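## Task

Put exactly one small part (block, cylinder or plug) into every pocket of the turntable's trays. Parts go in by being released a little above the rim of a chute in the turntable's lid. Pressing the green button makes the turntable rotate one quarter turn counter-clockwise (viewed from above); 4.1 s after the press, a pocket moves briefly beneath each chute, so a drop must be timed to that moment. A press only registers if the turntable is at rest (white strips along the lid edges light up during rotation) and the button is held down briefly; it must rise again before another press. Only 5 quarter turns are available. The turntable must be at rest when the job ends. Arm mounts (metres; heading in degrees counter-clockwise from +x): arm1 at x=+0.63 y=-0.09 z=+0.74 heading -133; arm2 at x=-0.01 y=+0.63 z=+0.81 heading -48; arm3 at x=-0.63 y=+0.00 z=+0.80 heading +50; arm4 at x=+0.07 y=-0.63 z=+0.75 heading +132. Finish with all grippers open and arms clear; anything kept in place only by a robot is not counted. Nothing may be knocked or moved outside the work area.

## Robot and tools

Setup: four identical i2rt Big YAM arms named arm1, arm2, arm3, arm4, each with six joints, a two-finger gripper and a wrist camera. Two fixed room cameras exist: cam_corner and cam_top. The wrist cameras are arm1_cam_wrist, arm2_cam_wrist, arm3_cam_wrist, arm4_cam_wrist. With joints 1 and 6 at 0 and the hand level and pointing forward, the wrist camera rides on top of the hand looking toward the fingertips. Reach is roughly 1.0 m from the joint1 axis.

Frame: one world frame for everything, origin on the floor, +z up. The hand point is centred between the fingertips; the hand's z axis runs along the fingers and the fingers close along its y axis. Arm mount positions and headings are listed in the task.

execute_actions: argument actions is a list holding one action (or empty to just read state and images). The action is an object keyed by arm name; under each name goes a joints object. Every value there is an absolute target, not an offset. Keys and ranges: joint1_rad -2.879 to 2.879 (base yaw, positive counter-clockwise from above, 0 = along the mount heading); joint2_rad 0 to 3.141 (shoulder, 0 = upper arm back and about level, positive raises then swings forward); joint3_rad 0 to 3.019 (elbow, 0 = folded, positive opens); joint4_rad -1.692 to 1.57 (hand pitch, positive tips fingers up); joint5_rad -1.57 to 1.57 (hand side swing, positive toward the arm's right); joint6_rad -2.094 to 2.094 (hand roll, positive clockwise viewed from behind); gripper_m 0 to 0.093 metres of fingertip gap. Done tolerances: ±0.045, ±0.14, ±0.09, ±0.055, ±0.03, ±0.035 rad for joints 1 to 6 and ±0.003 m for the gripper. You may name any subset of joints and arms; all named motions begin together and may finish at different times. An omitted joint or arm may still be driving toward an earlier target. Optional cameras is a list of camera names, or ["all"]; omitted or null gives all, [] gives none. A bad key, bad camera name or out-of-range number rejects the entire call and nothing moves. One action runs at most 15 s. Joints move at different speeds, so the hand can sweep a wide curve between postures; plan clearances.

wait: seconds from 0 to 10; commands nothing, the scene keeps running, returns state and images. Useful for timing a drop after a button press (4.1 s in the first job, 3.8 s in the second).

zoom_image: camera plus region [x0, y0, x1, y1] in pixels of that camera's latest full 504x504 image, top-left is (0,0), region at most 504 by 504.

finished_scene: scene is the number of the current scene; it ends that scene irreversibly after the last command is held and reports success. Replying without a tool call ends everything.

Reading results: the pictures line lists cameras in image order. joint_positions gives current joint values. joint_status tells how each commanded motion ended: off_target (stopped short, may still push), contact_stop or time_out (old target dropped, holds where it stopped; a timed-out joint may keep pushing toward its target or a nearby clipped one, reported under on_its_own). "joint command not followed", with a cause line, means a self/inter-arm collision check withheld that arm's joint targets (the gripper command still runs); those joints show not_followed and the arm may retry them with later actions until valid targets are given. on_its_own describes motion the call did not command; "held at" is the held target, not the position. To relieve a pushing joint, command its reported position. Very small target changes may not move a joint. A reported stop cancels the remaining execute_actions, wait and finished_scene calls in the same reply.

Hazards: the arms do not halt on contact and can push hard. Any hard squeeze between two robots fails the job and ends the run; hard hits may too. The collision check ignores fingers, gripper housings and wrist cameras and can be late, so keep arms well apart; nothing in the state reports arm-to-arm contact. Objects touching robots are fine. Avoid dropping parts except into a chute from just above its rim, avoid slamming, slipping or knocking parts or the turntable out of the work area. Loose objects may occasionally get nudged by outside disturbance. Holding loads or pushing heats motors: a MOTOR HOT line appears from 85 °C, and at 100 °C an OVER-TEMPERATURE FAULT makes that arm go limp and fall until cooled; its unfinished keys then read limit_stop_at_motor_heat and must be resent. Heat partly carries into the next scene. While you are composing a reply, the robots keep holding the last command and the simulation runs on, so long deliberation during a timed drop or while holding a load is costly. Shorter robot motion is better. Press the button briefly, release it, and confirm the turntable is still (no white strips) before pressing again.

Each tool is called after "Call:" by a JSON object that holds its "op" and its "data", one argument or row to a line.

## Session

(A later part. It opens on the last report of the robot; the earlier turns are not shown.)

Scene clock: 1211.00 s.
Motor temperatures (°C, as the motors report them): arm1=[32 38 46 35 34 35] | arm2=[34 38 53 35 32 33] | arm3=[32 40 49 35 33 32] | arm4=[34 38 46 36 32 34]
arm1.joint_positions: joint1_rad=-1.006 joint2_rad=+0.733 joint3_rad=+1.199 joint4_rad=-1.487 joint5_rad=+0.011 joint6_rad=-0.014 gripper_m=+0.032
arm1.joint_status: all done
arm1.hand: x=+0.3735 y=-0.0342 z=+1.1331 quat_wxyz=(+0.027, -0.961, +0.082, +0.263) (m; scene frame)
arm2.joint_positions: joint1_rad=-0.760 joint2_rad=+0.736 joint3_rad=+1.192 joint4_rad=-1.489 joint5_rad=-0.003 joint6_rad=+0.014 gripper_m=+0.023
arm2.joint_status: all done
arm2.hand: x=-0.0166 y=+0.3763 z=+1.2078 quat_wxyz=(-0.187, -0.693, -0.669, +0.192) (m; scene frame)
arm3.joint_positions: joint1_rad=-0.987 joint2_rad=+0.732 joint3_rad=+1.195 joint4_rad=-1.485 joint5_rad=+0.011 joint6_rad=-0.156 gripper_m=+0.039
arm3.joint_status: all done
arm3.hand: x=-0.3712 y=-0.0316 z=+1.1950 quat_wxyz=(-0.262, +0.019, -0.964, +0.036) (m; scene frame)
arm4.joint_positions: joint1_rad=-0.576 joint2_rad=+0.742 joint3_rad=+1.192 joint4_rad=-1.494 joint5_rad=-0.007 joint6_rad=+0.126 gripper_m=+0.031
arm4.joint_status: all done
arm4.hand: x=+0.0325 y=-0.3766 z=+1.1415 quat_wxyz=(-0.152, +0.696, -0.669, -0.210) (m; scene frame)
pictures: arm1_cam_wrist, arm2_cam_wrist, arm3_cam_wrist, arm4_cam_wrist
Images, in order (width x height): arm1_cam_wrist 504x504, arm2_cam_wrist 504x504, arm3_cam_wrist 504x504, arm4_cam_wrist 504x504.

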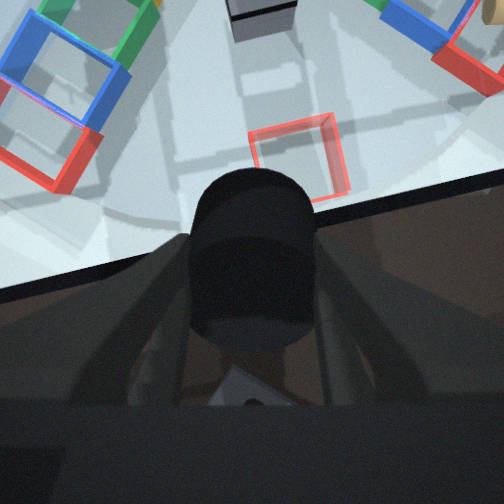

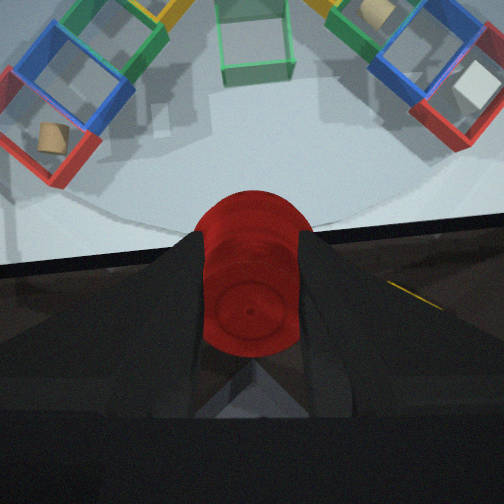

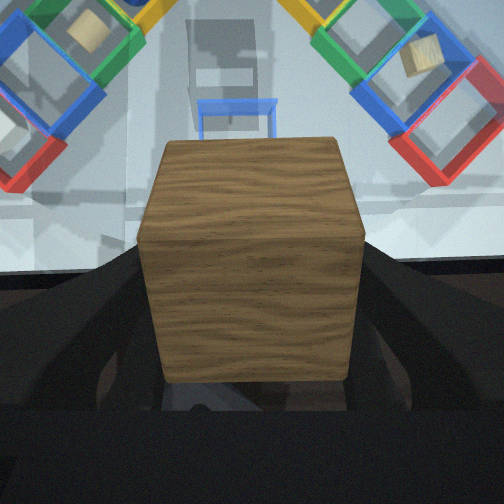

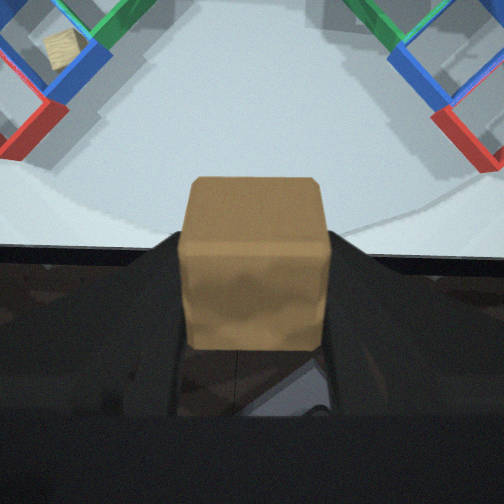

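Call:
{"op": "execute_actions", "data": {
  "actions": [
    {"arm1":{"joints":{"joint3_rad":1.325,"joint4_rad":-1.295}},"arm2":{"joints":{"joint3_rad":1.115,"joint4_rad":-1.114}},"arm3":{"joints":{"joint3_rad":0.884,"joint4_rad":-1.168}},"arm4":{"joints":{"joint3_rad":1.161,"joint4_rad":-0.96}}}
  ],
  "cameras": []
}}

Call:
{"op": "execute_actions", "data": {
  "actions": [
    {"arm1":{"joints":{"joint2_rad":1.35}},"arm2":{"joints":{"joint2_rad":1.465}},"arm3":{"joints":{"joint2_rad":1.176}},"arm4":{"joints":{"joint2_rad":1.405}}}
  ],
  "cameras": ["arm1_cam_wrist","arm2_cam_wrist","arm3_cam_wrist","arm4_cam_wrist","cam_top"]
}}

Scene clock: 1234.80 s.
Motor temperatures (°C, as the motors report them): arm1=[32 36 48 35 34 35] | arm2=[34 36 55 35 32 33] | arm3=[32 38 49 35 33 32] | arm4=[34 37 48 36 32 34]
arm1.joint_positions: joint1_rad=-1.006 joint2_rad=+0.736 joint3_rad=+1.287 joint4_rad=-1.320 joint5_rad=+0.011 joint6_rad=-0.014 gripper_m=+0.032
arm1.joint_status: all done
arm1.hand: x=+0.3397 y=-0.0276 z=+1.1998 quat_wxyz=(+0.039, -0.920, +0.080, +0.381) (m; scene frame)
arm2.joint_positions: joint1_rad=-0.760 joint2_rad=+0.740 joint3_rad=+1.109 joint4_rad=-1.133 joint5_rad=-0.003 joint6_rad=+0.014 gripper_m=+0.023
arm2.joint_status: all done
arm2.hand: x=-0.0181 y=+0.3104 z=+1.2195 quat_wxyz=(-0.276, -0.660, -0.639, +0.282) (m; scene frame)
arm3.joint_positions: joint1_rad=-0.987 joint2_rad=+0.738 joint3_rad=+0.878 joint4_rad=-1.194 joint5_rad=+0.011 joint6_rad=-0.156 gripper_m=+0.039
arm3.joint_status: all done
arm3.hand: x=-0.3416 y=-0.0338 z=+1.0746 quat_wxyz=(-0.246, +0.019, -0.968, +0.034) (m; scene frame)
arm4.joint_positions: joint1_rad=-0.576 joint2_rad=+0.742 joint3_rad=+1.165 joint4_rad=-0.980 joint5_rad=-0.007 joint6_rad=+0.126 gripper_m=+0.031
arm4.joint_status: all done
arm4.hand: x=+0.0181 y=-0.2884 z=+1.2147 quat_wxyz=(-0.287, +0.631, -0.606, -0.391) (m; scene frame)
pictures: none
No camera images: the call's "cameras" was empty. Leave "cameras" out to get every camera's image.

Scene clock: 1236.17 s.
Motor temperatures (°C, as the motors report them): arm1=[32 36 48 36 34 35] | arm2=[34 36 55 35 32 33] | arm3=[32 38 49 35 33 32] | arm4=[34 37 48 36 32 34]
arm1.joint_positions: joint1_rad=-1.006 joint2_rad=+1.364 joint3_rad=+1.294 joint4_rad=-1.310 joint5_rad=+0.011 joint6_rad=-0.014 gripper_m=+0.032
arm1.joint_status: all done
arm1.hand: x=+0.1961 y=-0.0032 z=+0.9807 quat_wxyz=(+0.010, -0.993, +0.083, +0.087) (m; scene frame)
arm2.joint_positions: joint1_rad=-0.760 joint2_rad=+1.468 joint3_rad=+1.109 joint4_rad=-1.125 joint5_rad=-0.003 joint6_rad=+0.014 gripper_m=+0.023
arm2.joint_status: all done
arm2.hand: x=-0.0227 y=+0.2013 z=+0.9516 quat_wxyz=(-0.031, -0.719, -0.693, +0.034) (m; scene frame)
arm3.joint_positions: joint1_rad=-0.987 joint2_rad=+1.184 joint3_rad=+0.878 joint4_rad=-1.186 joint5_rad=+0.011 joint6_rad=-0.156 gripper_m=+0.039
arm3.joint_status: all done
arm3.hand: x=-0.3050 y=-0.0366 z=+0.9457 quat_wxyz=(-0.032, +0.022, -0.999, +0.005) (m; scene frame)
arm4.joint_positions: joint1_rad=-0.576 joint2_rad=+1.423 joint3_rad=+1.157 joint4_rad=-0.971 joint5_rad=-0.007 joint6_rad=+0.126 gripper_m=+0.031
arm4.joint_status: all done
arm4.hand: x=-0.0043 y=-0.1539 z=+0.9336 quat_wxyz=(-0.096, +0.711, -0.684, -0.135) (m; scene frame)
pictures: arm1_cam_wrist, arm2_cam_wrist, arm3_cam_wrist, arm4_cam_wrist, cam_top
Images, in order (width x height): arm1_cam_wrist 504x504, arm2_cam_wrist 504x504, arm3_cam_wrist 504x504, arm4_cam_wrist 504x504, cam_top 504x504.

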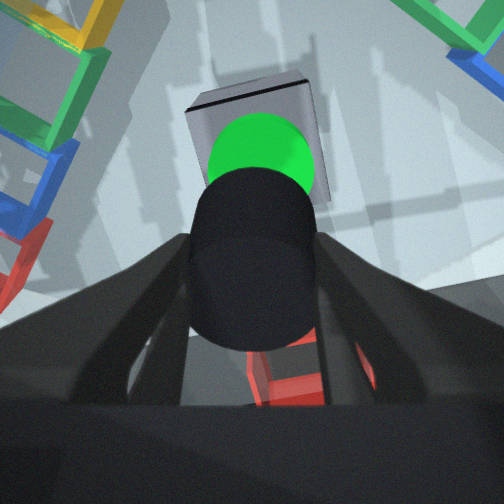

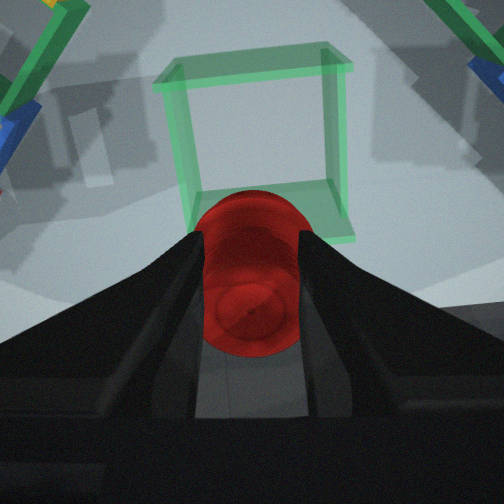

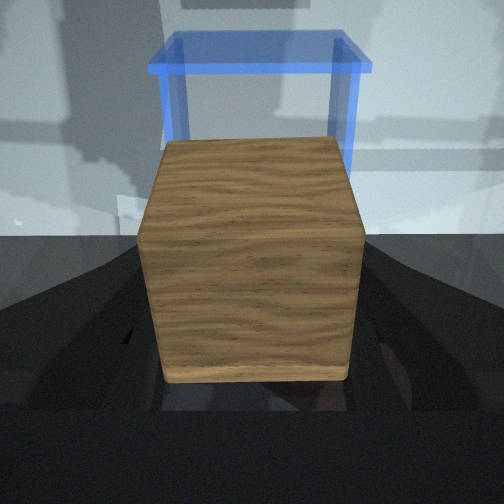

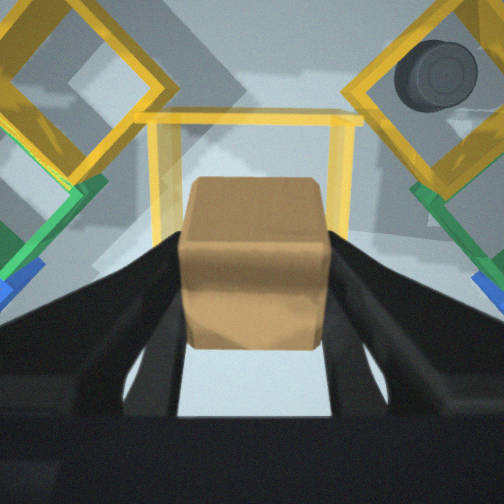

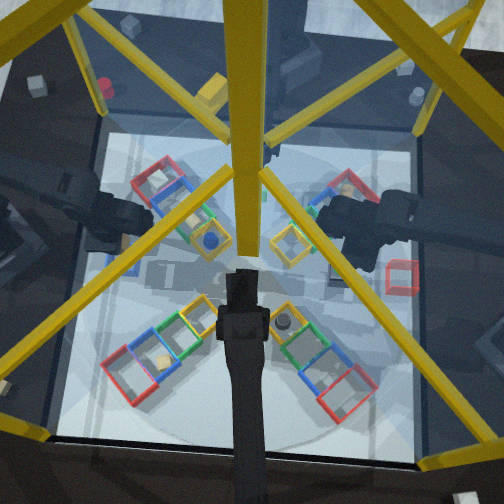

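Call:
{"op": "execute_actions", "data": {
  "actions": [
    {"arm1":{"joints":{"joint2_rad":1.385}},"arm3":{"joints":{"joint1_rad":-1.008}}}
  ],
  "cameras": ["arm1_cam_wrist","arm3_cam_wrist"]
}}

Scene clock: 1265.30 s.
Motor temperatures (°C, as the motors report them): arm1=[32 37 50 36 34 35] | arm2=[34 37 54 35 32 33] | arm3=[32 38 49 35 33 32] | arm4=[34 38 48 36 32 34]
arm1.joint_positions: joint1_rad=-1.006 joint2_rad=+1.364 joint3_rad=+1.294 joint4_rad=-1.310 joint5_rad=+0.011 joint6_rad=-0.014 gripper_m=+0.032
arm1.joint_status: all done
arm1.hand: x=+0.1961 y=-0.0032 z=+0.9807 quat_wxyz=(+0.010, -0.993, +0.083, +0.087) (m; scene frame)
arm2.joint_positions: joint1_rad=-0.760 joint2_rad=+1.468 joint3_rad=+1.109 joint4_rad=-1.125 joint5_rad=-0.003 joint6_rad=+0.014 gripper_m=+0.023
arm2.joint_status: not commanded
arm2.hand: x=-0.0227 y=+0.2013 z=+0.9516 quat_wxyz=(-0.031, -0.719, -0.693, +0.034) (m; scene frame)
arm3.joint_positions: joint1_rad=-1.001 joint2_rad=+1.184 joint3_rad=+0.878 joint4_rad=-1.186 joint5_rad=+0.011 joint6_rad=-0.156 gripper_m=+0.039
arm3.joint_status: all done
arm3.hand: x=-0.3056 y=-0.0413 z=+0.9457 quat_wxyz=(-0.032, +0.015, -0.999, +0.006) (m; scene frame)
arm4.joint_positions: joint1_rad=-0.576 joint2_rad=+1.423 joint3_rad=+1.157 joint4_rad=-0.971 joint5_rad=-0.007 joint6_rad=+0.126 gripper_m=+0.031
arm4.joint_status: not commanded
arm4.hand: x=-0.0043 y=-0.1539 z=+0.9336 quat_wxyz=(-0.096, +0.711, -0.684, -0.135) (m; scene frame)
pictures: arm1_cam_wrist, arm3_cam_wrist
Images, in order (width x height): arm1_cam_wrist 504x504, arm3_cam_wrist 504x504.

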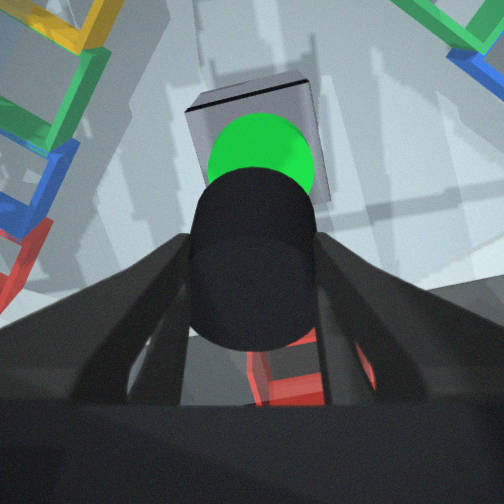

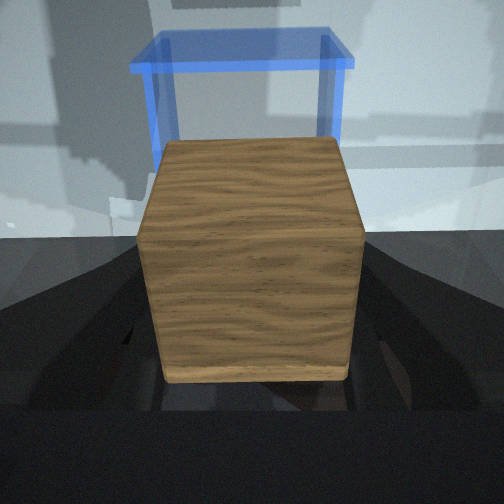

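Call:
{"op": "execute_actions", "data": {
  "actions": [
    {"arm1":{"joints":{"joint2_rad":1.5}}}
  ],
  "cameras": ["cam_top"]
}}

Call:
{"op": "execute_actions", "data": {
  "actions": [
    {"arm1":{"joints":{"joint2_rad":1.198}}}
  ],
  "cameras": []
}}

Call:
{"op": "execute_actions", "data": {
  "actions": [
    {"arm1":{"joints":{"joint1_rad":-1.127,"joint2_rad":1.10,"joint3_rad":0.981,"joint4_rad":-1.365}}}
  ],
  "cameras": ["arm1_cam_wrist"]
}}

Call:
{"op": "wait", "data": {
  "seconds": 0.95
}}

Call:
{"op": "execute_actions", "data": {
  "actions": [
    {"arm1":{"joints":{"gripper_m":0.06}},"arm2":{"joints":{"gripper_m":0.06}},"arm3":{"joints":{"gripper_m":0.065}},"arm4":{"joints":{"gripper_m":0.06}}}
  ]
}}

Scene clock: 1288.60 s.
Motor temperatures (°C, as the motors report them): arm1=[32 37 51 36 34 35] | arm2=[34 37 54 35 32 33] | arm3=[32 38 48 35 33 32] | arm4=[34 38 48 36 32 34]
arm1.joint_positions: joint1_rad=-1.006 joint2_rad=+1.457 joint3_rad=+1.315 joint4_rad=-1.307 joint5_rad=+0.011 joint6_rad=-0.014 gripper_m=+0.032
arm1.joint_status: all done
arm1.hand: x=+0.1806 y=-0.0007 z=+0.9498 quat_wxyz=(+0.007, -0.995, +0.083, +0.053) (m; scene frame)
arm2.joint_positions: joint1_rad=-0.760 joint2_rad=+1.468 joint3_rad=+1.109 joint4_rad=-1.125 joint5_rad=-0.003 joint6_rad=+0.014 gripper_m=+0.023
arm2.joint_status: not commanded
arm2.hand: x=-0.0227 y=+0.2013 z=+0.9516 quat_wxyz=(-0.031, -0.719, -0.693, +0.034) (m; scene frame)
arm3.joint_positions: joint1_rad=-1.001 joint2_rad=+1.184 joint3_rad=+0.878 joint4_rad=-1.186 joint5_rad=+0.011 joint6_rad=-0.156 gripper_m=+0.039
arm3.joint_status: not commanded
arm3.hand: x=-0.3056 y=-0.0413 z=+0.9457 quat_wxyz=(-0.032, +0.015, -0.999, +0.006) (m; scene frame)
arm4.joint_positions: joint1_rad=-0.576 joint2_rad=+1.423 joint3_rad=+1.157 joint4_rad=-0.971 joint5_rad=-0.007 joint6_rad=+0.126 gripper_m=+0.031
arm4.joint_status: not commanded
arm4.hand: x=-0.0043 y=-0.1539 z=+0.9336 quat_wxyz=(-0.096, +0.711, -0.684, -0.135) (m; scene frame)
pictures: cam_top
Images, in order (width x height): cam_top 504x504.

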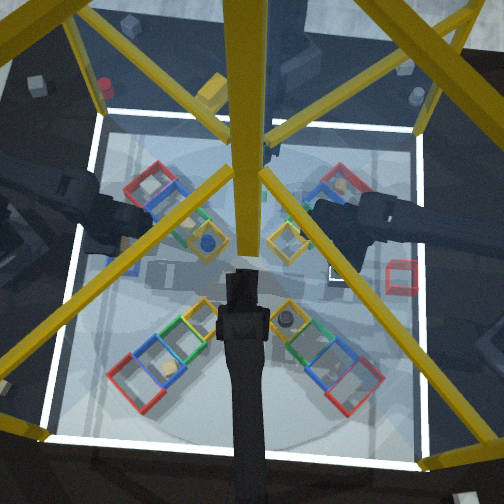

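Scene clock: 1289.93 s.
Motor temperatures (°C, as the motors report them): arm1=[32 37 50 36 34 35] | arm2=[34 37 54 35 32 33] | arm3=[32 38 48 35 33 32] | arm4=[34 38 48 36 32 34]
arm1.joint_positions: joint1_rad=-1.006 joint2_rad=+1.188 joint3_rad=+1.315 joint4_rad=-1.307 joint5_rad=+0.011 joint6_rad=-0.014 gripper_m=+0.032
arm1.joint_status: all done
arm1.hand: x=+0.2169 y=-0.0064 z=+1.0623 quat_wxyz=(+0.019, -0.979, +0.083, +0.186) (m; scene frame)
arm2.joint_positions: joint1_rad=-0.760 joint2_rad=+1.468 joint3_rad=+1.109 joint4_rad=-1.125 joint5_rad=-0.003 joint6_rad=+0.014 gripper_m=+0.023
arm2.joint_status: not commanded
arm2.hand: x=-0.0227 y=+0.2013 z=+0.9516 quat_wxyz=(-0.031, -0.719, -0.693, +0.034) (m; scene frame)
arm3.joint_positions: joint1_rad=-1.001 joint2_rad=+1.184 joint3_rad=+0.878 joint4_rad=-1.186 joint5_rad=+0.011 joint6_rad=-0.156 gripper_m=+0.039
arm3.joint_status: not commanded
arm3.hand: x=-0.3056 y=-0.0413 z=+0.9457 quat_wxyz=(-0.032, +0.015, -0.999, +0.006) (m; scene frame)
arm4.joint_positions: joint1_rad=-0.576 joint2_rad=+1.423 joint3_rad=+1.157 joint4_rad=-0.971 joint5_rad=-0.007 joint6_rad=+0.126 gripper_m=+0.031
arm4.joint_status: not commanded
arm4.hand: x=-0.0043 y=-0.1539 z=+0.9336 quat_wxyz=(-0.096, +0.711, -0.684, -0.135) (m; scene frame)
pictures: none
No camera images: the call's "cameras" was empty. Leave "cameras" out to get every camera's image.

Scene clock: 1291.03 s.
Motor temperatures (°C, as the motors report them): arm1=[32 37 50 36 34 35] | arm2=[34 37 54 35 32 33] | arm3=[32 38 48 35 33 32] | arm4=[34 38 48 36 32 34]
arm1.joint_positions: joint1_rad=-1.132 joint2_rad=+1.094 joint3_rad=+0.981 joint4_rad=-1.354 joint5_rad=+0.010 joint6_rad=-0.014 gripper_m=+0.032
arm1.joint_status: all done
arm1.hand: x=+0.3289 y=+0.0121 z=+0.9461 quat_wxyz=(+0.009, -0.988, +0.145, +0.043) (m; scene frame)
arm2.joint_positions: joint1_rad=-0.760 joint2_rad=+1.468 joint3_rad=+1.109 joint4_rad=-1.125 joint5_rad=-0.003 joint6_rad=+0.014 gripper_m=+0.023
arm2.joint_status: not commanded
arm2.hand: x=-0.0227 y=+0.2013 z=+0.9516 quat_wxyz=(-0.031, -0.719, -0.693, +0.034) (m; scene frame)
arm3.joint_positions: joint1_rad=-1.001 joint2_rad=+1.184 joint3_rad=+0.878 joint4_rad=-1.186 joint5_rad=+0.011 joint6_rad=-0.156 gripper_m=+0.039
arm3.joint_status: not commanded
arm3.hand: x=-0.3056 y=-0.0413 z=+0.9457 quat_wxyz=(-0.032, +0.015, -0.999, +0.006) (m; scene frame)
arm4.joint_positions: joint1_rad=-0.576 joint2_rad=+1.423 joint3_rad=+1.157 joint4_rad=-0.971 joint5_rad=-0.007 joint6_rad=+0.126 gripper_m=+0.031
arm4.joint_status: not commanded
arm4.hand: x=-0.0043 y=-0.1539 z=+0.9336 quat_wxyz=(-0.096, +0.711, -0.684, -0.135) (m; scene frame)
pictures: arm1_cam_wrist
Images, in order (width x height): arm1_cam_wrist 504x504.

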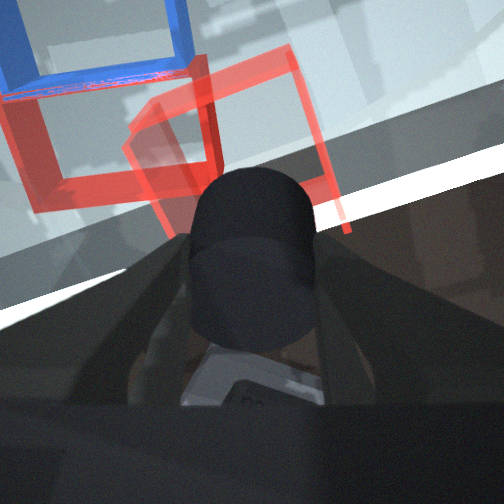

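Scene clock: 1292.00 s.
Motor temperatures (°C, as the motors report them): arm1=[32 37 50 36 34 35] | arm2=[34 37 54 35 32 33] | arm3=[32 38 48 35 33 32] | arm4=[34 38 48 36 32 34]
arm1.joint_positions: joint1_rad=-1.132 joint2_rad=+1.094 joint3_rad=+0.981 joint4_rad=-1.354 joint5_rad=+0.010 joint6_rad=-0.014 gripper_m=+0.032
arm1.joint_status: all done
arm1.hand: x=+0.3289 y=+0.0121 z=+0.9461 quat_wxyz=(+0.009, -0.988, +0.145, +0.043) (m; scene frame)
arm2.joint_positions: joint1_rad=-0.760 joint2_rad=+1.468 joint3_rad=+1.109 joint4_rad=-1.125 joint5_rad=-0.003 joint6_rad=+0.014 gripper_m=+0.023
arm2.joint_status: not commanded
arm2.hand: x=-0.0227 y=+0.2013 z=+0.9516 quat_wxyz=(-0.031, -0.719, -0.693, +0.034) (m; scene frame)
arm3.joint_positions: joint1_rad=-1.001 joint2_rad=+1.184 joint3_rad=+0.878 joint4_rad=-1.186 joint5_rad=+0.011 joint6_rad=-0.156 gripper_m=+0.039
arm3.joint_status: not commanded
arm3.hand: x=-0.3056 y=-0.0413 z=+0.9457 quat_wxyz=(-0.032, +0.015, -0.999, +0.006) (m; scene frame)
arm4.joint_positions: joint1_rad=-0.576 joint2_rad=+1.423 joint3_rad=+1.157 joint4_rad=-0.971 joint5_rad=-0.007 joint6_rad=+0.126 gripper_m=+0.031
arm4.joint_status: not commanded
arm4.hand: x=-0.0043 y=-0.1539 z=+0.9336 quat_wxyz=(-0.096, +0.711, -0.684, -0.135) (m; scene frame)
wait: 0.97 s; at rest by 0.27 s
pictures: arm1_cam_wrist, arm2_cam_wrist, arm3_cam_wrist, arm4_cam_wrist, cam_corner, cam_top
Images, in order (width x height): arm1_cam_wrist 504x504, arm2_cam_wrist 504x504, arm3_cam_wrist 504x504, arm4_cam_wrist 504x504, cam_corner 504x504, cam_top 504x504.

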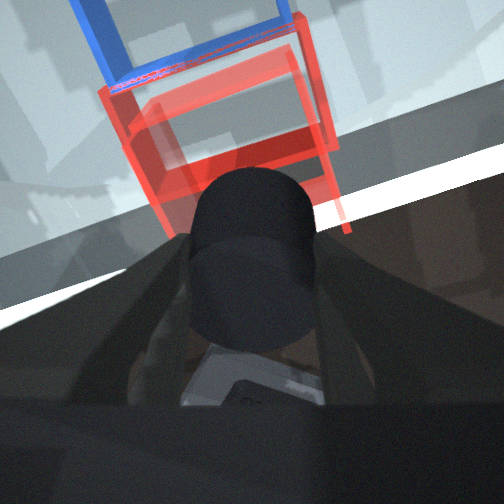

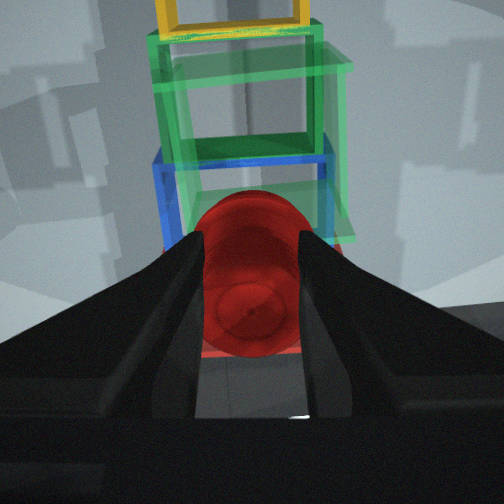

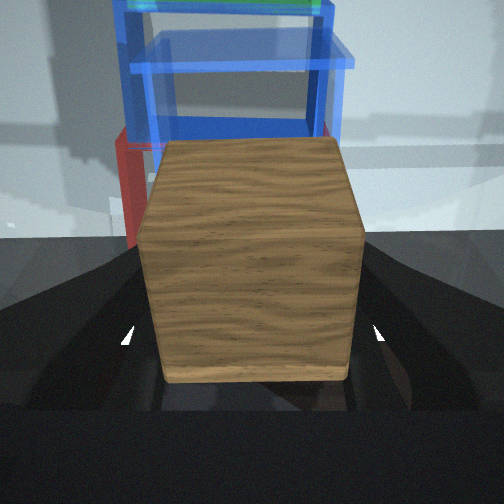

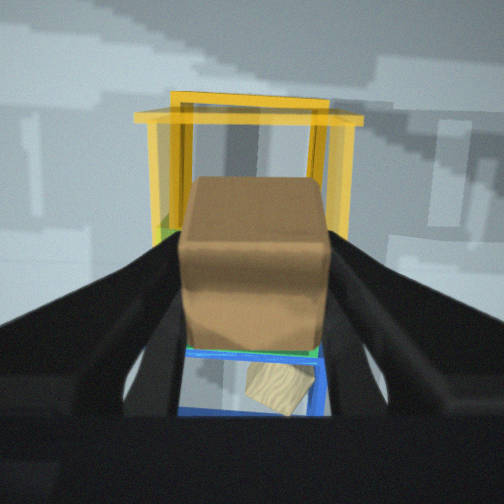

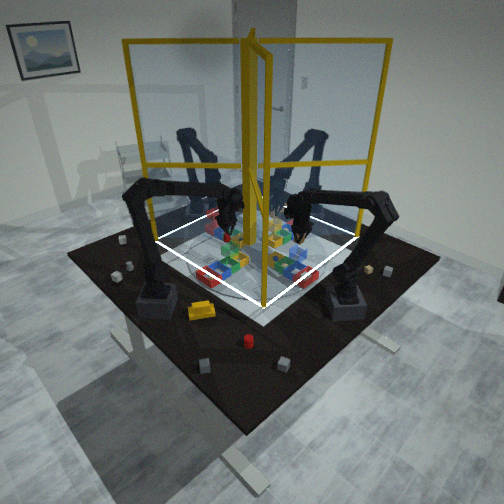

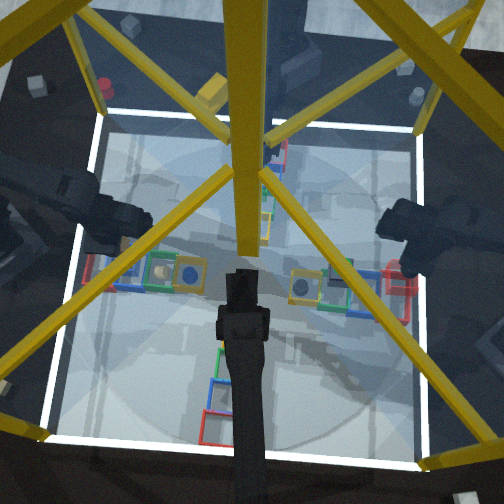

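Scene clock: 1292.60 s.
Motor temperatures (°C, as the motors report them): arm1=[32 37 50 36 34 35] | arm2=[34 37 54 35 32 33] | arm3=[32 38 48 35 33 32] | arm4=[34 38 48 36 32 34]
arm1.joint_positions: joint1_rad=-1.132 joint2_rad=+1.094 joint3_rad=+0.981 joint4_rad=-1.354 joint5_rad=+0.010 joint6_rad=-0.014 gripper_m=+0.060
arm1.joint_status: all done
arm1.hand: x=+0.3289 y=+0.0121 z=+0.9461 quat_wxyz=(+0.009, -0.988, +0.145, +0.043) (m; scene frame)
arm2.joint_positions: joint1_rad=-0.760 joint2_rad=+1.468 joint3_rad=+1.109 joint4_rad=-1.125 joint5_rad=-0.003 joint6_rad=+0.014 gripper_m=+0.060
arm2.joint_status: all done
arm2.hand: x=-0.0227 y=+0.2013 z=+0.9516 quat_wxyz=(-0.031, -0.719, -0.693, +0.034) (m; scene frame)
arm3.joint_positions: joint1_rad=-1.001 joint2_rad=+1.184 joint3_rad=+0.878 joint4_rad=-1.186 joint5_rad=+0.011 joint6_rad=-0.156 gripper_m=+0.065
arm3.joint_status: all done
arm3.hand: x=-0.3056 y=-0.0413 z=+0.9457 quat_wxyz=(-0.032, +0.015, -0.999, +0.006) (m; scene frame)
arm4.joint_positions: joint1_rad=-0.576 joint2_rad=+1.423 joint3_rad=+1.157 joint4_rad=-0.971 joint5_rad=-0.007 joint6_rad=+0.126 gripper_m=+0.060
arm4.joint_status: all done
arm4.hand: x=-0.0043 y=-0.1539 z=+0.9336 quat_wxyz=(-0.096, +0.711, -0.684, -0.135) (m; scene frame)
pictures: arm1_cam_wrist, arm2_cam_wrist, arm3_cam_wrist, arm4_cam_wrist, cam_corner, cam_top
Images, in order (width x height): arm1_cam_wrist 504x504, arm2_cam_wrist 504x504, arm3_cam_wrist 504x504, arm4_cam_wrist 504x504, cam_corner 504x504, cam_top 504x504.

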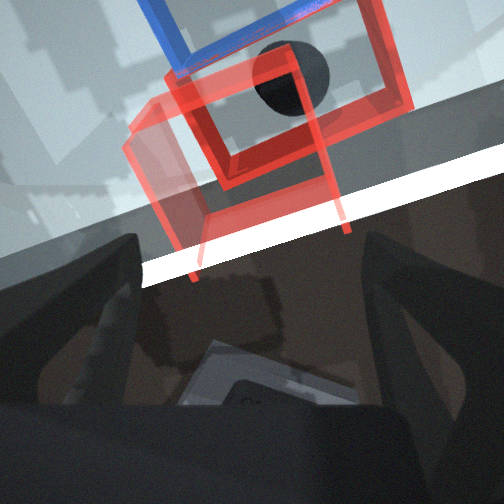

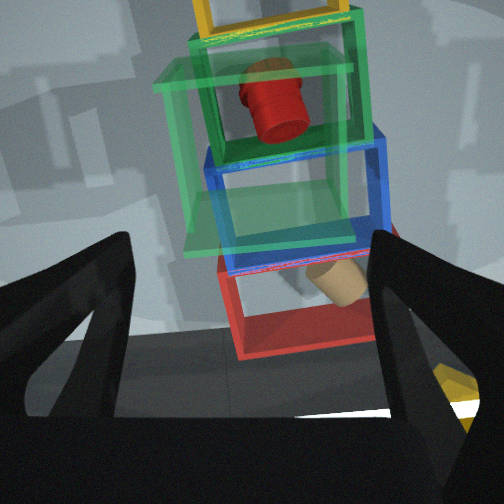

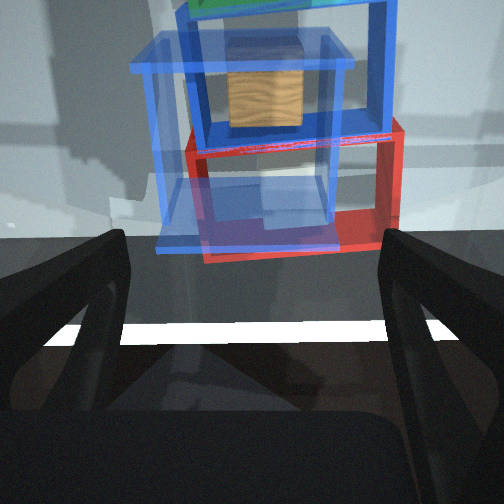

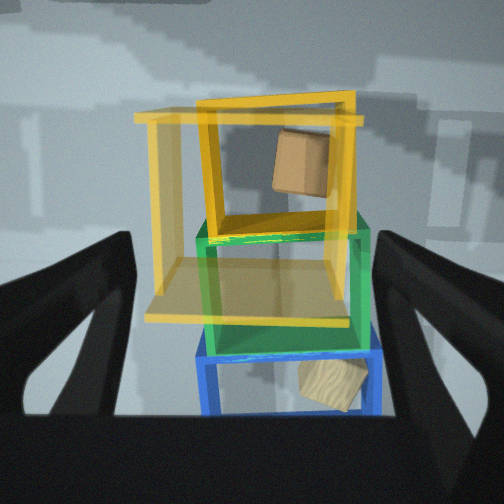

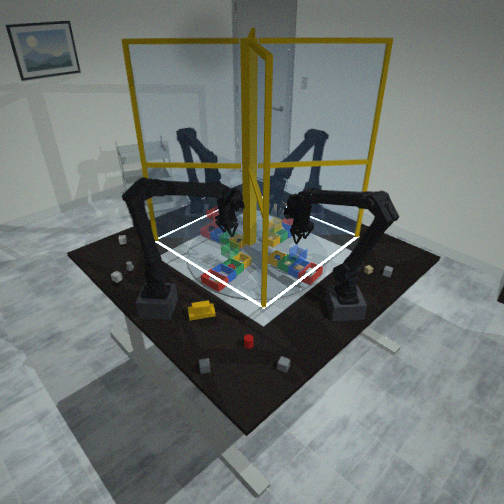

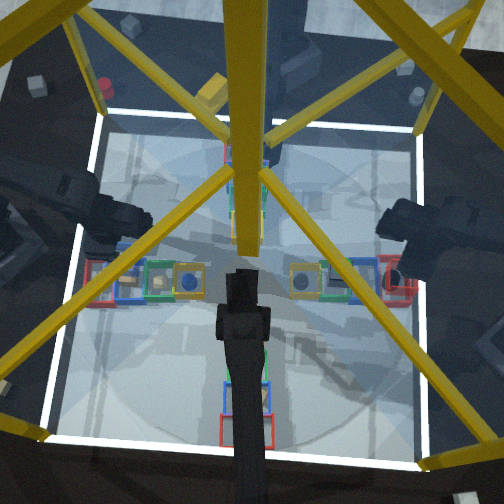

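Call:
{"op": "execute_actions", "data": {
  "actions": [
    {"arm1":{"joints":{"joint2_rad":0.738,"joint3_rad":1.207,"joint4_rad":-1.5}},"arm2":{"joints":{"joint2_rad":0.738,"joint3_rad":1.207,"joint4_rad":-1.5}},"arm3":{"joints":{"joint2_rad":0.738,"joint3_rad":1.207,"joint4_rad":-1.5,"joint6_rad":0.0}},"arm4":{"joints":{"joint2_rad":0.738,"joint3_rad":1.207,"joint4_rad":-1.5,"joint6_rad":0.0}}}
  ],
  "cameras": []
}}

Call:
{"op": "execute_actions", "data": {
  "actions": [
    {"arm1":{"joints":{"joint1_rad":0.63,"gripper_m":0.07}},"arm2":{"joints":{"joint1_rad":-2.024,"gripper_m":0.07}},"arm3":{"joints":{"joint1_rad":-2.41,"gripper_m":0.075}},"arm4":{"joints":{"joint1_rad":0.84,"gripper_m":0.065}}}
  ],
  "cameras": []
}}

Call:
{"op": "execute_actions", "data": {
  "actions": [
    {"arm1":{"joints":{"joint2_rad":1.61,"joint3_rad":1.114,"joint4_rad":-0.902}},"arm2":{"joints":{"joint2_rad":1.80,"joint3_rad":1.16,"joint4_rad":-0.76}},"arm3":{"joints":{"joint2_rad":1.635,"joint3_rad":0.944,"joint4_rad":-0.695}},"arm4":{"joints":{"joint2_rad":1.65,"joint3_rad":1.16,"joint4_rad":-0.902}}}
  ]
}}

Scene clock: 1336.00 s.
Motor temperatures (°C, as the motors report them): arm1=[32 36 48 35 34 35] | arm2=[34 37 54 35 32 33] | arm3=[32 38 48 35 33 32] | arm4=[34 38 48 36 32 34]
arm1.joint_positions: joint1_rad=-1.132 joint2_rad=+0.738 joint3_rad=+1.194 joint4_rad=-1.485 joint5_rad=+0.010 joint6_rad=-0.014 gripper_m=+0.060
arm1.joint_status: all done
arm1.hand: x=+0.3800 y=-0.0029 z=+1.1291 quat_wxyz=(+0.043, -0.955, +0.142, +0.256) (m; scene frame)
arm2.joint_positions: joint1_rad=-0.760 joint2_rad=+0.734 joint3_rad=+1.187 joint4_rad=-1.490 joint5_rad=-0.003 joint6_rad=+0.014 gripper_m=+0.060
arm2.joint_status: all done
arm2.hand: x=-0.0166 y=+0.3774 z=+1.2056 quat_wxyz=(-0.186, -0.693, -0.670, +0.191) (m; scene frame)
arm3.joint_positions: joint1_rad=-1.001 joint2_rad=+0.739 joint3_rad=+1.191 joint4_rad=-1.485 joint5_rad=+0.011 joint6_rad=-0.008 gripper_m=+0.065
arm3.joint_status: all done
arm3.hand: x=-0.3703 y=-0.0354 z=+1.1913 quat_wxyz=(-0.258, -0.059, -0.964, +0.018) (m; scene frame)
arm4.joint_positions: joint1_rad=-0.576 joint2_rad=+0.732 joint3_rad=+1.167 joint4_rad=-1.495 joint5_rad=-0.007 joint6_rad=+0.015 gripper_m=+0.060
arm4.joint_status: all done
arm4.hand: x=+0.0332 y=-0.3808 z=+1.1321 quat_wxyz=(-0.159, +0.734, -0.631, -0.196) (m; scene frame)
pictures: none
No camera images: the call's "cameras" was empty. Leave "cameras" out to get every camera's image.

Scene clock: 1337.87 s.
Motor temperatures (°C, as the motors report them): arm1=[32 36 48 35 34 35] | arm2=[34 37 54 35 32 33] | arm3=[32 38 48 35 33 32] | arm4=[34 38 48 36 32 34]
arm1.joint_positions: joint1_rad=+0.624 joint2_rad=+0.738 joint3_rad=+1.194 joint4_rad=-1.485 joint5_rad=+0.009 joint6_rad=-0.014 gripper_m=+0.070
arm1.joint_status: all done
arm1.hand: x=+0.5920 y=-0.3374 z=+1.1355 quat_wxyz=(-0.181, -0.718, -0.641, +0.203) (m; scene frame)
arm2.joint_positions: joint1_rad=-2.020 joint2_rad=+0.734 joint3_rad=+1.187 joint4_rad=-1.490 joint5_rad=-0.002 joint6_rad=+0.014 gripper_m=+0.070
arm2.joint_status: all done
arm2.hand: x=-0.2550 y=+0.5600 z=+1.2064 quat_wxyz=(-0.042, -0.955, -0.131, +0.264) (m; scene frame)
arm3.joint_positions: joint1_rad=-2.406 joint2_rad=+0.739 joint3_rad=+1.191 joint4_rad=-1.485 joint5_rad=+0.013 joint6_rad=-0.006 gripper_m=+0.075
arm3.joint_status: all done
arm3.hand: x=-0.6173 y=-0.2579 z=+1.1920 quat_wxyz=(-0.179, -0.666, -0.699, +0.189) (m; scene frame)
arm4.joint_positions: joint1_rad=+0.831 joint2_rad=+0.732 joint3_rad=+1.167 joint4_rad=-1.495 joint5_rad=-0.007 joint6_rad=+0.014 gripper_m=+0.065
arm4.joint_status: all done
arm4.hand: x=-0.1771 y=-0.6302 z=+1.1326 quat_wxyz=(+0.006, +0.967, -0.006, -0.253) (m; scene frame)
pictures: none
No camera images: the call's "cameras" was empty. Leave "cameras" out to get every camera's image.

Scene clock: 1339.47 s.
Motor temperatures (°C, as the motors report them): arm1=[32 36 48 35 34 35] | arm2=[34 37 54 35 32 33] | arm3=[32 38 48 35 33 32] | arm4=[34 38 48 36 32 34]
arm1.joint_positions: joint1_rad=+0.624 joint2_rad=+1.606 joint3_rad=+1.116 joint4_rad=-0.919 joint5_rad=+0.009 joint6_rad=-0.014 gripper_m=+0.070
arm1.joint_status: all done
arm1.hand: x=+0.5696 y=-0.5614 z=+0.8288 quat_wxyz=(-0.058, -0.741, -0.666, +0.062) (m; scene frame)
arm2.joint_positions: joint1_rad=-2.020 joint2_rad=+1.798 joint3_rad=+1.154 joint4_rad=-0.773 joint5_rad=-0.002 joint6_rad=+0.014 gripper_m=+0.070
arm2.joint_status: all done
arm2.hand: x=-0.5088 y=+0.4841 z=+0.8305 quat_wxyz=(-0.014, -0.987, -0.136, +0.080) (m; scene frame)
arm3.joint_positions: joint1_rad=-2.406 joint2_rad=+1.633 joint3_rad=+0.946 joint4_rad=-0.716 joint5_rad=+0.013 joint6_rad=-0.006 gripper_m=+0.075
arm3.joint_status: all done
arm3.hand: x=-0.6141 y=-0.4460 z=+0.8178 quat_wxyz=(-0.048, -0.688, -0.721, +0.063) (m; scene frame)
arm4.joint_positions: joint1_rad=+0.831 joint2_rad=+1.660 joint3_rad=+1.160 joint4_rad=-0.913 joint5_rad=-0.007 joint6_rad=+0.014 gripper_m=+0.065
arm4.joint_status: all done
arm4.hand: x=-0.4220 y=-0.6308 z=+0.8278 quat_wxyz=(+0.005, +0.997, -0.006, -0.079) (m; scene frame)
pictures: arm1_cam_wrist, arm2_cam_wrist, arm3_cam_wrist, arm4_cam_wrist, cam_corner, cam_top
Images, in order (width x height): arm1_cam_wrist 504x504, arm2_cam_wrist 504x504, arm3_cam_wrist 504x504, arm4_cam_wrist 504x504, cam_corner 504x504, cam_top 504x504.

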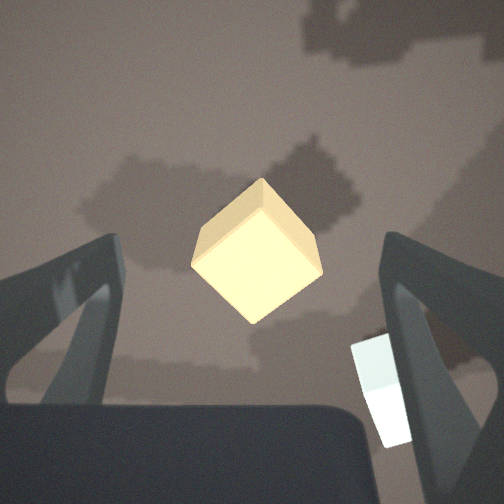

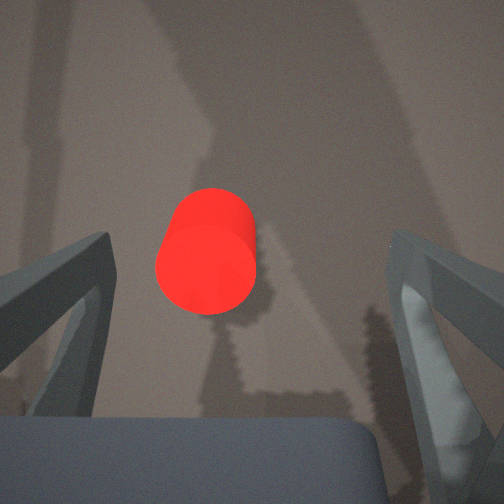

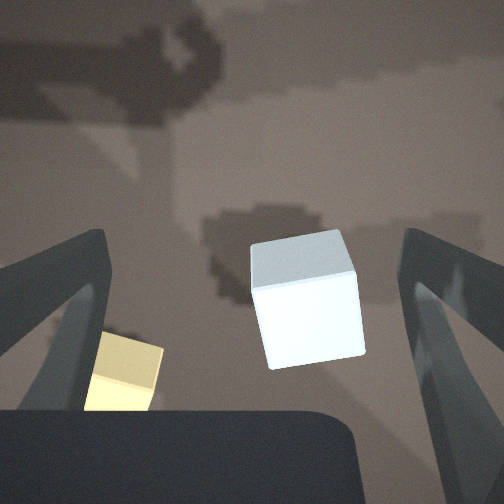

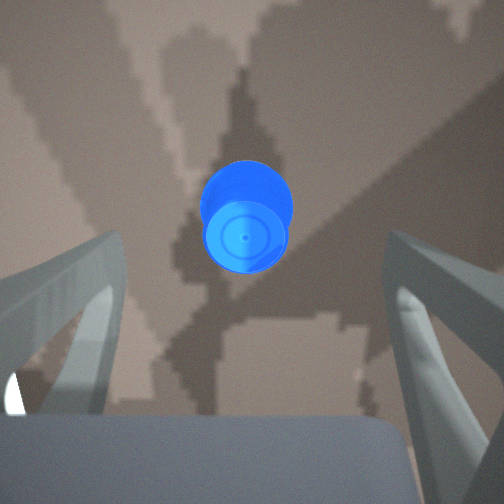

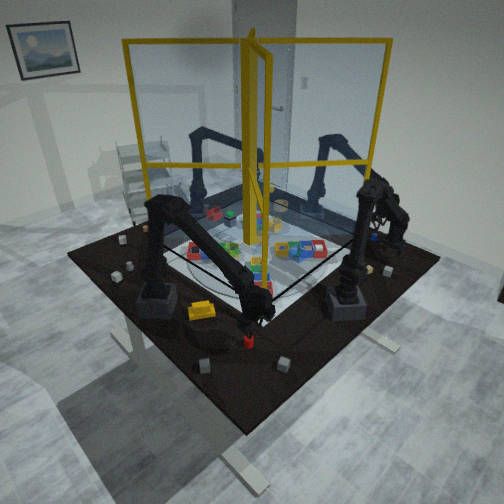

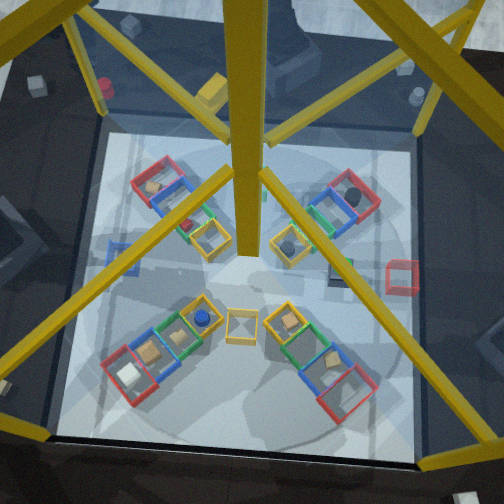

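Call:
{"op": "execute_actions", "data": {
  "actions": [
    {"arm1":{"joints":{"joint3_rad":1.063,"joint4_rad":-0.885,"joint6_rad":-0.69,"gripper_m":0.06}},"arm2":{"joints":{"joint1_rad":-1.975,"joint3_rad":1.135,"gripper_m":0.065}},"arm3":{"joints":{"joint1_rad":-2.466,"joint3_rad":0.877,"joint4_rad":-0.668,"joint6_rad":-0.235,"gripper_m":0.062}},"arm4":{"joints":{"joint1_rad":0.85,"joint4_rad":-0.945,"gripper_m":0.06}}}
  ],
  "cameras": []
}}

Call:
{"op": "execute_actions", "data": {
  "actions": [
    {"arm1":{"joints":{"joint2_rad":1.725}},"arm2":{"joints":{"joint2_rad":1.93}},"arm3":{"joints":{"joint2_rad":1.75}},"arm4":{"joints":{"joint2_rad":1.808}}}
  ],
  "cameras": ["arm1_cam_wrist","arm2_cam_wrist","arm3_cam_wrist","arm4_cam_wrist"]
}}

Scene clock: 1368.13 s.
Motor temperatures (°C, as the motors report them): arm1=[32 37 47 36 34 35] | arm2=[34 38 53 35 32 33] | arm3=[32 38 47 35 33 32] | arm4=[34 38 47 36 32 34]
arm1.joint_positions: joint1_rad=+0.624 joint2_rad=+1.606 joint3_rad=+1.068 joint4_rad=-0.900 joint5_rad=+0.009 joint6_rad=-0.681 gripper_m=+0.060
arm1.joint_status: all done
arm1.hand: x=+0.5718 y=-0.5456 z=+0.8117 quat_wxyz=(-0.029, -0.483, -0.873, +0.064) (m; scene frame)
arm2.joint_positions: joint1_rad=-1.972 joint2_rad=+1.798 joint3_rad=+1.138 joint4_rad=-0.771 joint5_rad=-0.002 joint6_rad=+0.014 gripper_m=+0.065
arm2.joint_status: all done
arm2.hand: x=-0.4942 y=+0.4626 z=+0.8250 quat_wxyz=(-0.015, -0.984, -0.160, +0.072) (m; scene frame)
arm3.joint_positions: joint1_rad=-2.469 joint2_rad=+1.633 joint3_rad=+0.873 joint4_rad=-0.686 joint5_rad=+0.013 joint6_rad=-0.227 gripper_m=+0.062
arm3.joint_status: all done
arm3.hand: x=-0.6420 y=-0.4173 z=+0.7962 quat_wxyz=(-0.025, -0.630, -0.774, +0.053) (m; scene frame)
arm4.joint_positions: joint1_rad=+0.837 joint2_rad=+1.660 joint3_rad=+1.160 joint4_rad=-0.937 joint5_rad=-0.007 joint6_rad=+0.014 gripper_m=+0.060
arm4.joint_status: all done
arm4.hand: x=-0.4161 y=-0.6338 z=+0.8270 quat_wxyz=(+0.005, +0.998, -0.003, -0.067) (m; scene frame)
pictures: none
No camera images: the call's "cameras" was empty. Leave "cameras" out to get every camera's image.

Scene clock: 1369.13 s.
Motor temperatures (°C, as the motors report them): arm1=[32 37 47 36 34 35] | arm2=[34 39 53 35 32 33] | arm3=[32 38 47 35 33 32] | arm4=[34 38 47 36 32 34]
arm1.joint_positions: joint1_rad=+0.624 joint2_rad=+1.720 joint3_rad=+1.068 joint4_rad=-0.899 joint5_rad=+0.009 joint6_rad=-0.682 gripper_m=+0.060
arm1.joint_status: all done
arm1.hand: x=+0.5736 y=-0.5363 z=+0.7616 quat_wxyz=(-0.008, -0.483, -0.875, +0.012) (m; scene frame)
arm2.joint_positions: joint1_rad=-1.972 joint2_rad=+1.933 joint3_rad=+1.130 joint4_rad=-0.769 joint5_rad=-0.002 joint6_rad=+0.014 gripper_m=+0.065
arm2.joint_status: all done
arm2.hand: x=-0.4714 y=+0.4704 z=+0.7585 quat_wxyz=(-0.003, -0.987, -0.160, +0.003) (m; scene frame)
arm3.joint_positions: joint1_rad=-2.469 joint2_rad=+1.755 joint3_rad=+0.873 joint4_rad=-0.684 joint5_rad=+0.013 joint6_rad=-0.227 gripper_m=+0.062
arm3.joint_status: all done
arm3.hand: x=-0.6422 y=-0.3979 z=+0.7490 quat_wxyz=(+0.012, -0.631, -0.776, +0.005) (m; scene frame)
arm4.joint_positions: joint1_rad=+0.837 joint2_rad=+1.826 joint3_rad=+1.160 joint4_rad=-0.939 joint5_rad=-0.007 joint6_rad=+0.014 gripper_m=+0.060
arm4.joint_status: all done
arm4.hand: x=-0.4000 y=-0.6338 z=+0.7501 quat_wxyz=(+0.004, +1.000, -0.004, +0.017) (m; scene frame)
pictures: arm1_cam_wrist, arm2_cam_wrist, arm3_cam_wrist, arm4_cam_wrist
Images, in order (width x height): arm1_cam_wrist 504x504, arm2_cam_wrist 504x504, arm3_cam_wrist 504x504, arm4_cam_wrist 504x504.

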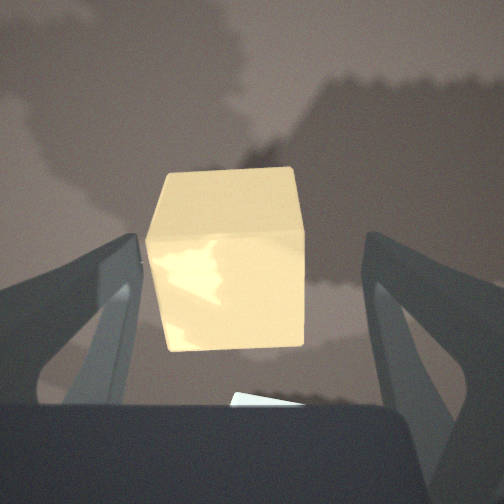

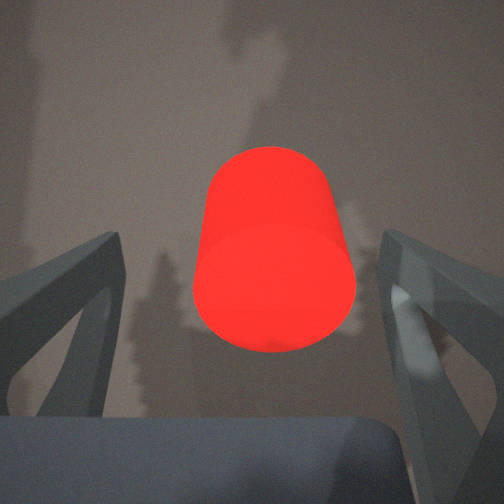

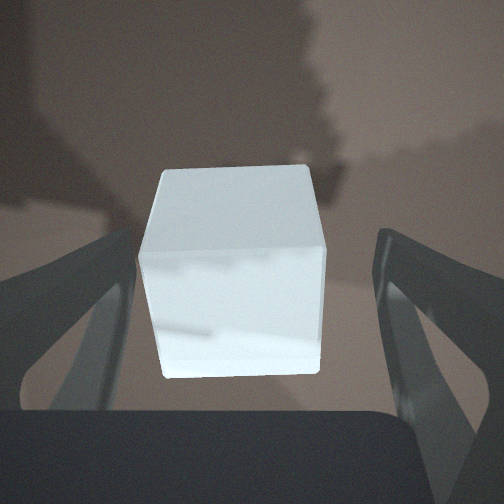

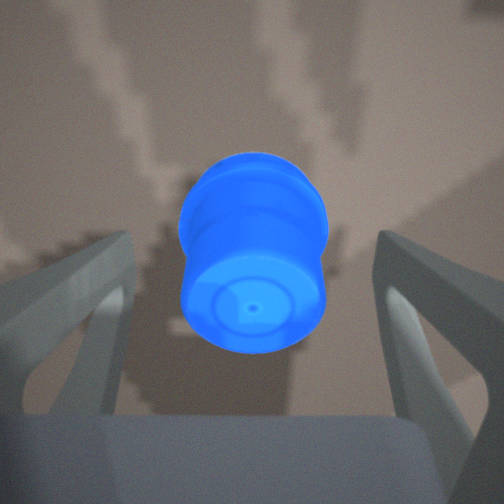

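Call:
{"op": "execute_actions", "data": {
  "actions": [
    {"arm1":{"joints":{"gripper_m":0.015}},"arm2":{"joints":{"gripper_m":0.02}},"arm3":{"joints":{"gripper_m":0.02}},"arm4":{"joints":{"gripper_m":0.015}}}
  ],
  "cameras": ["arm1_cam_wrist","arm2_cam_wrist","arm3_cam_wrist","arm4_cam_wrist"]
}}

Scene clock: 1377.77 s.
Motor temperatures (°C, as the motors report them): arm1=[32 37 46 36 34 35] | arm2=[34 39 52 35 32 33] | arm3=[32 39 46 35 33 32] | arm4=[34 39 46 36 32 34]
arm1.joint_positions: joint1_rad=+0.624 joint2_rad=+1.720 joint3_rad=+1.068 joint4_rad=-0.899 joint5_rad=+0.009 joint6_rad=-0.682 gripper_m=+0.038
arm1.joint_status: gripper_m off_target (ended at +0.038, target +0.015)
arm1.hand: x=+0.5736 y=-0.5363 z=+0.7616 quat_wxyz=(-0.008, -0.483, -0.876, +0.012) (m; scene frame)
arm2.joint_positions: joint1_rad=-1.972 joint2_rad=+1.933 joint3_rad=+1.130 joint4_rad=-0.769 joint5_rad=-0.002 joint6_rad=+0.014 gripper_m=+0.038
arm2.joint_status: gripper_m off_target (ended at +0.038, target +0.020)
arm2.hand: x=-0.4714 y=+0.4704 z=+0.7585 quat_wxyz=(-0.003, -0.987, -0.160, +0.003) (m; scene frame)
arm3.joint_positions: joint1_rad=-2.469 joint2_rad=+1.755 joint3_rad=+0.873 joint4_rad=-0.684 joint5_rad=+0.012 joint6_rad=-0.228 gripper_m=+0.039
arm3.joint_status: gripper_m off_target (ended at +0.039, target +0.020)
arm3.hand: x=-0.6420 y=-0.3980 z=+0.7490 quat_wxyz=(+0.011, -0.631, -0.776, +0.005) (m; scene frame)
arm4.joint_positions: joint1_rad=+0.837 joint2_rad=+1.826 joint3_rad=+1.160 joint4_rad=-0.939 joint5_rad=-0.007 joint6_rad=+0.014 gripper_m=+0.028
arm4.joint_status: gripper_m off_target (ended at +0.028, target +0.015)
arm4.hand: x=-0.4000 y=-0.6338 z=+0.7501 quat_wxyz=(+0.004, +1.000, -0.004, +0.017) (m; scene frame)
pictures: arm1_cam_wrist, arm2_cam_wrist, arm3_cam_wrist, arm4_cam_wrist
Images, in order (width x height): arm1_cam_wrist 504x504, arm2_cam_wrist 504x504, arm3_cam_wrist 504x504, arm4_cam_wrist 504x504.

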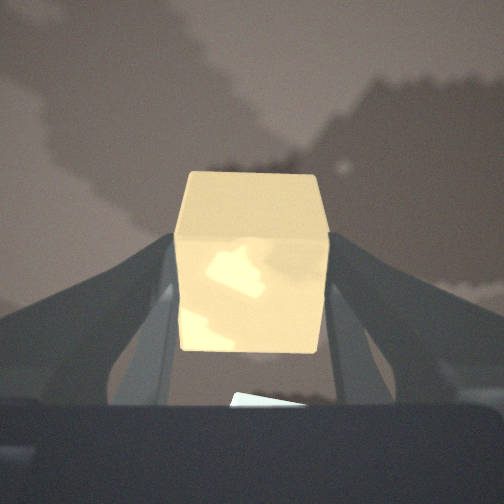

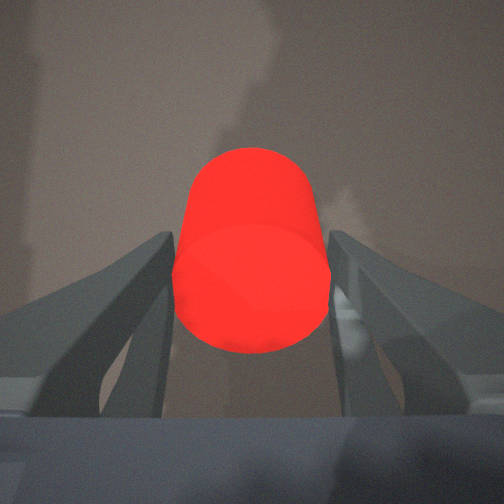

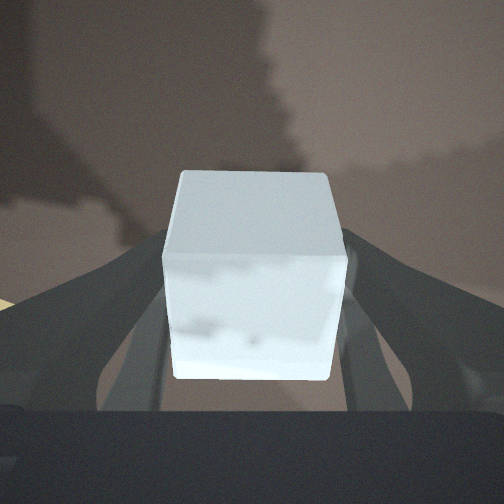

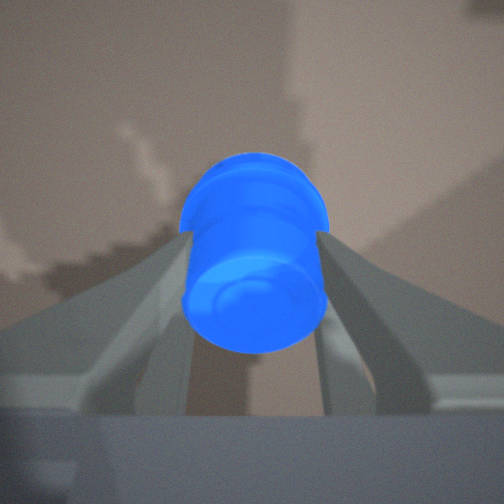

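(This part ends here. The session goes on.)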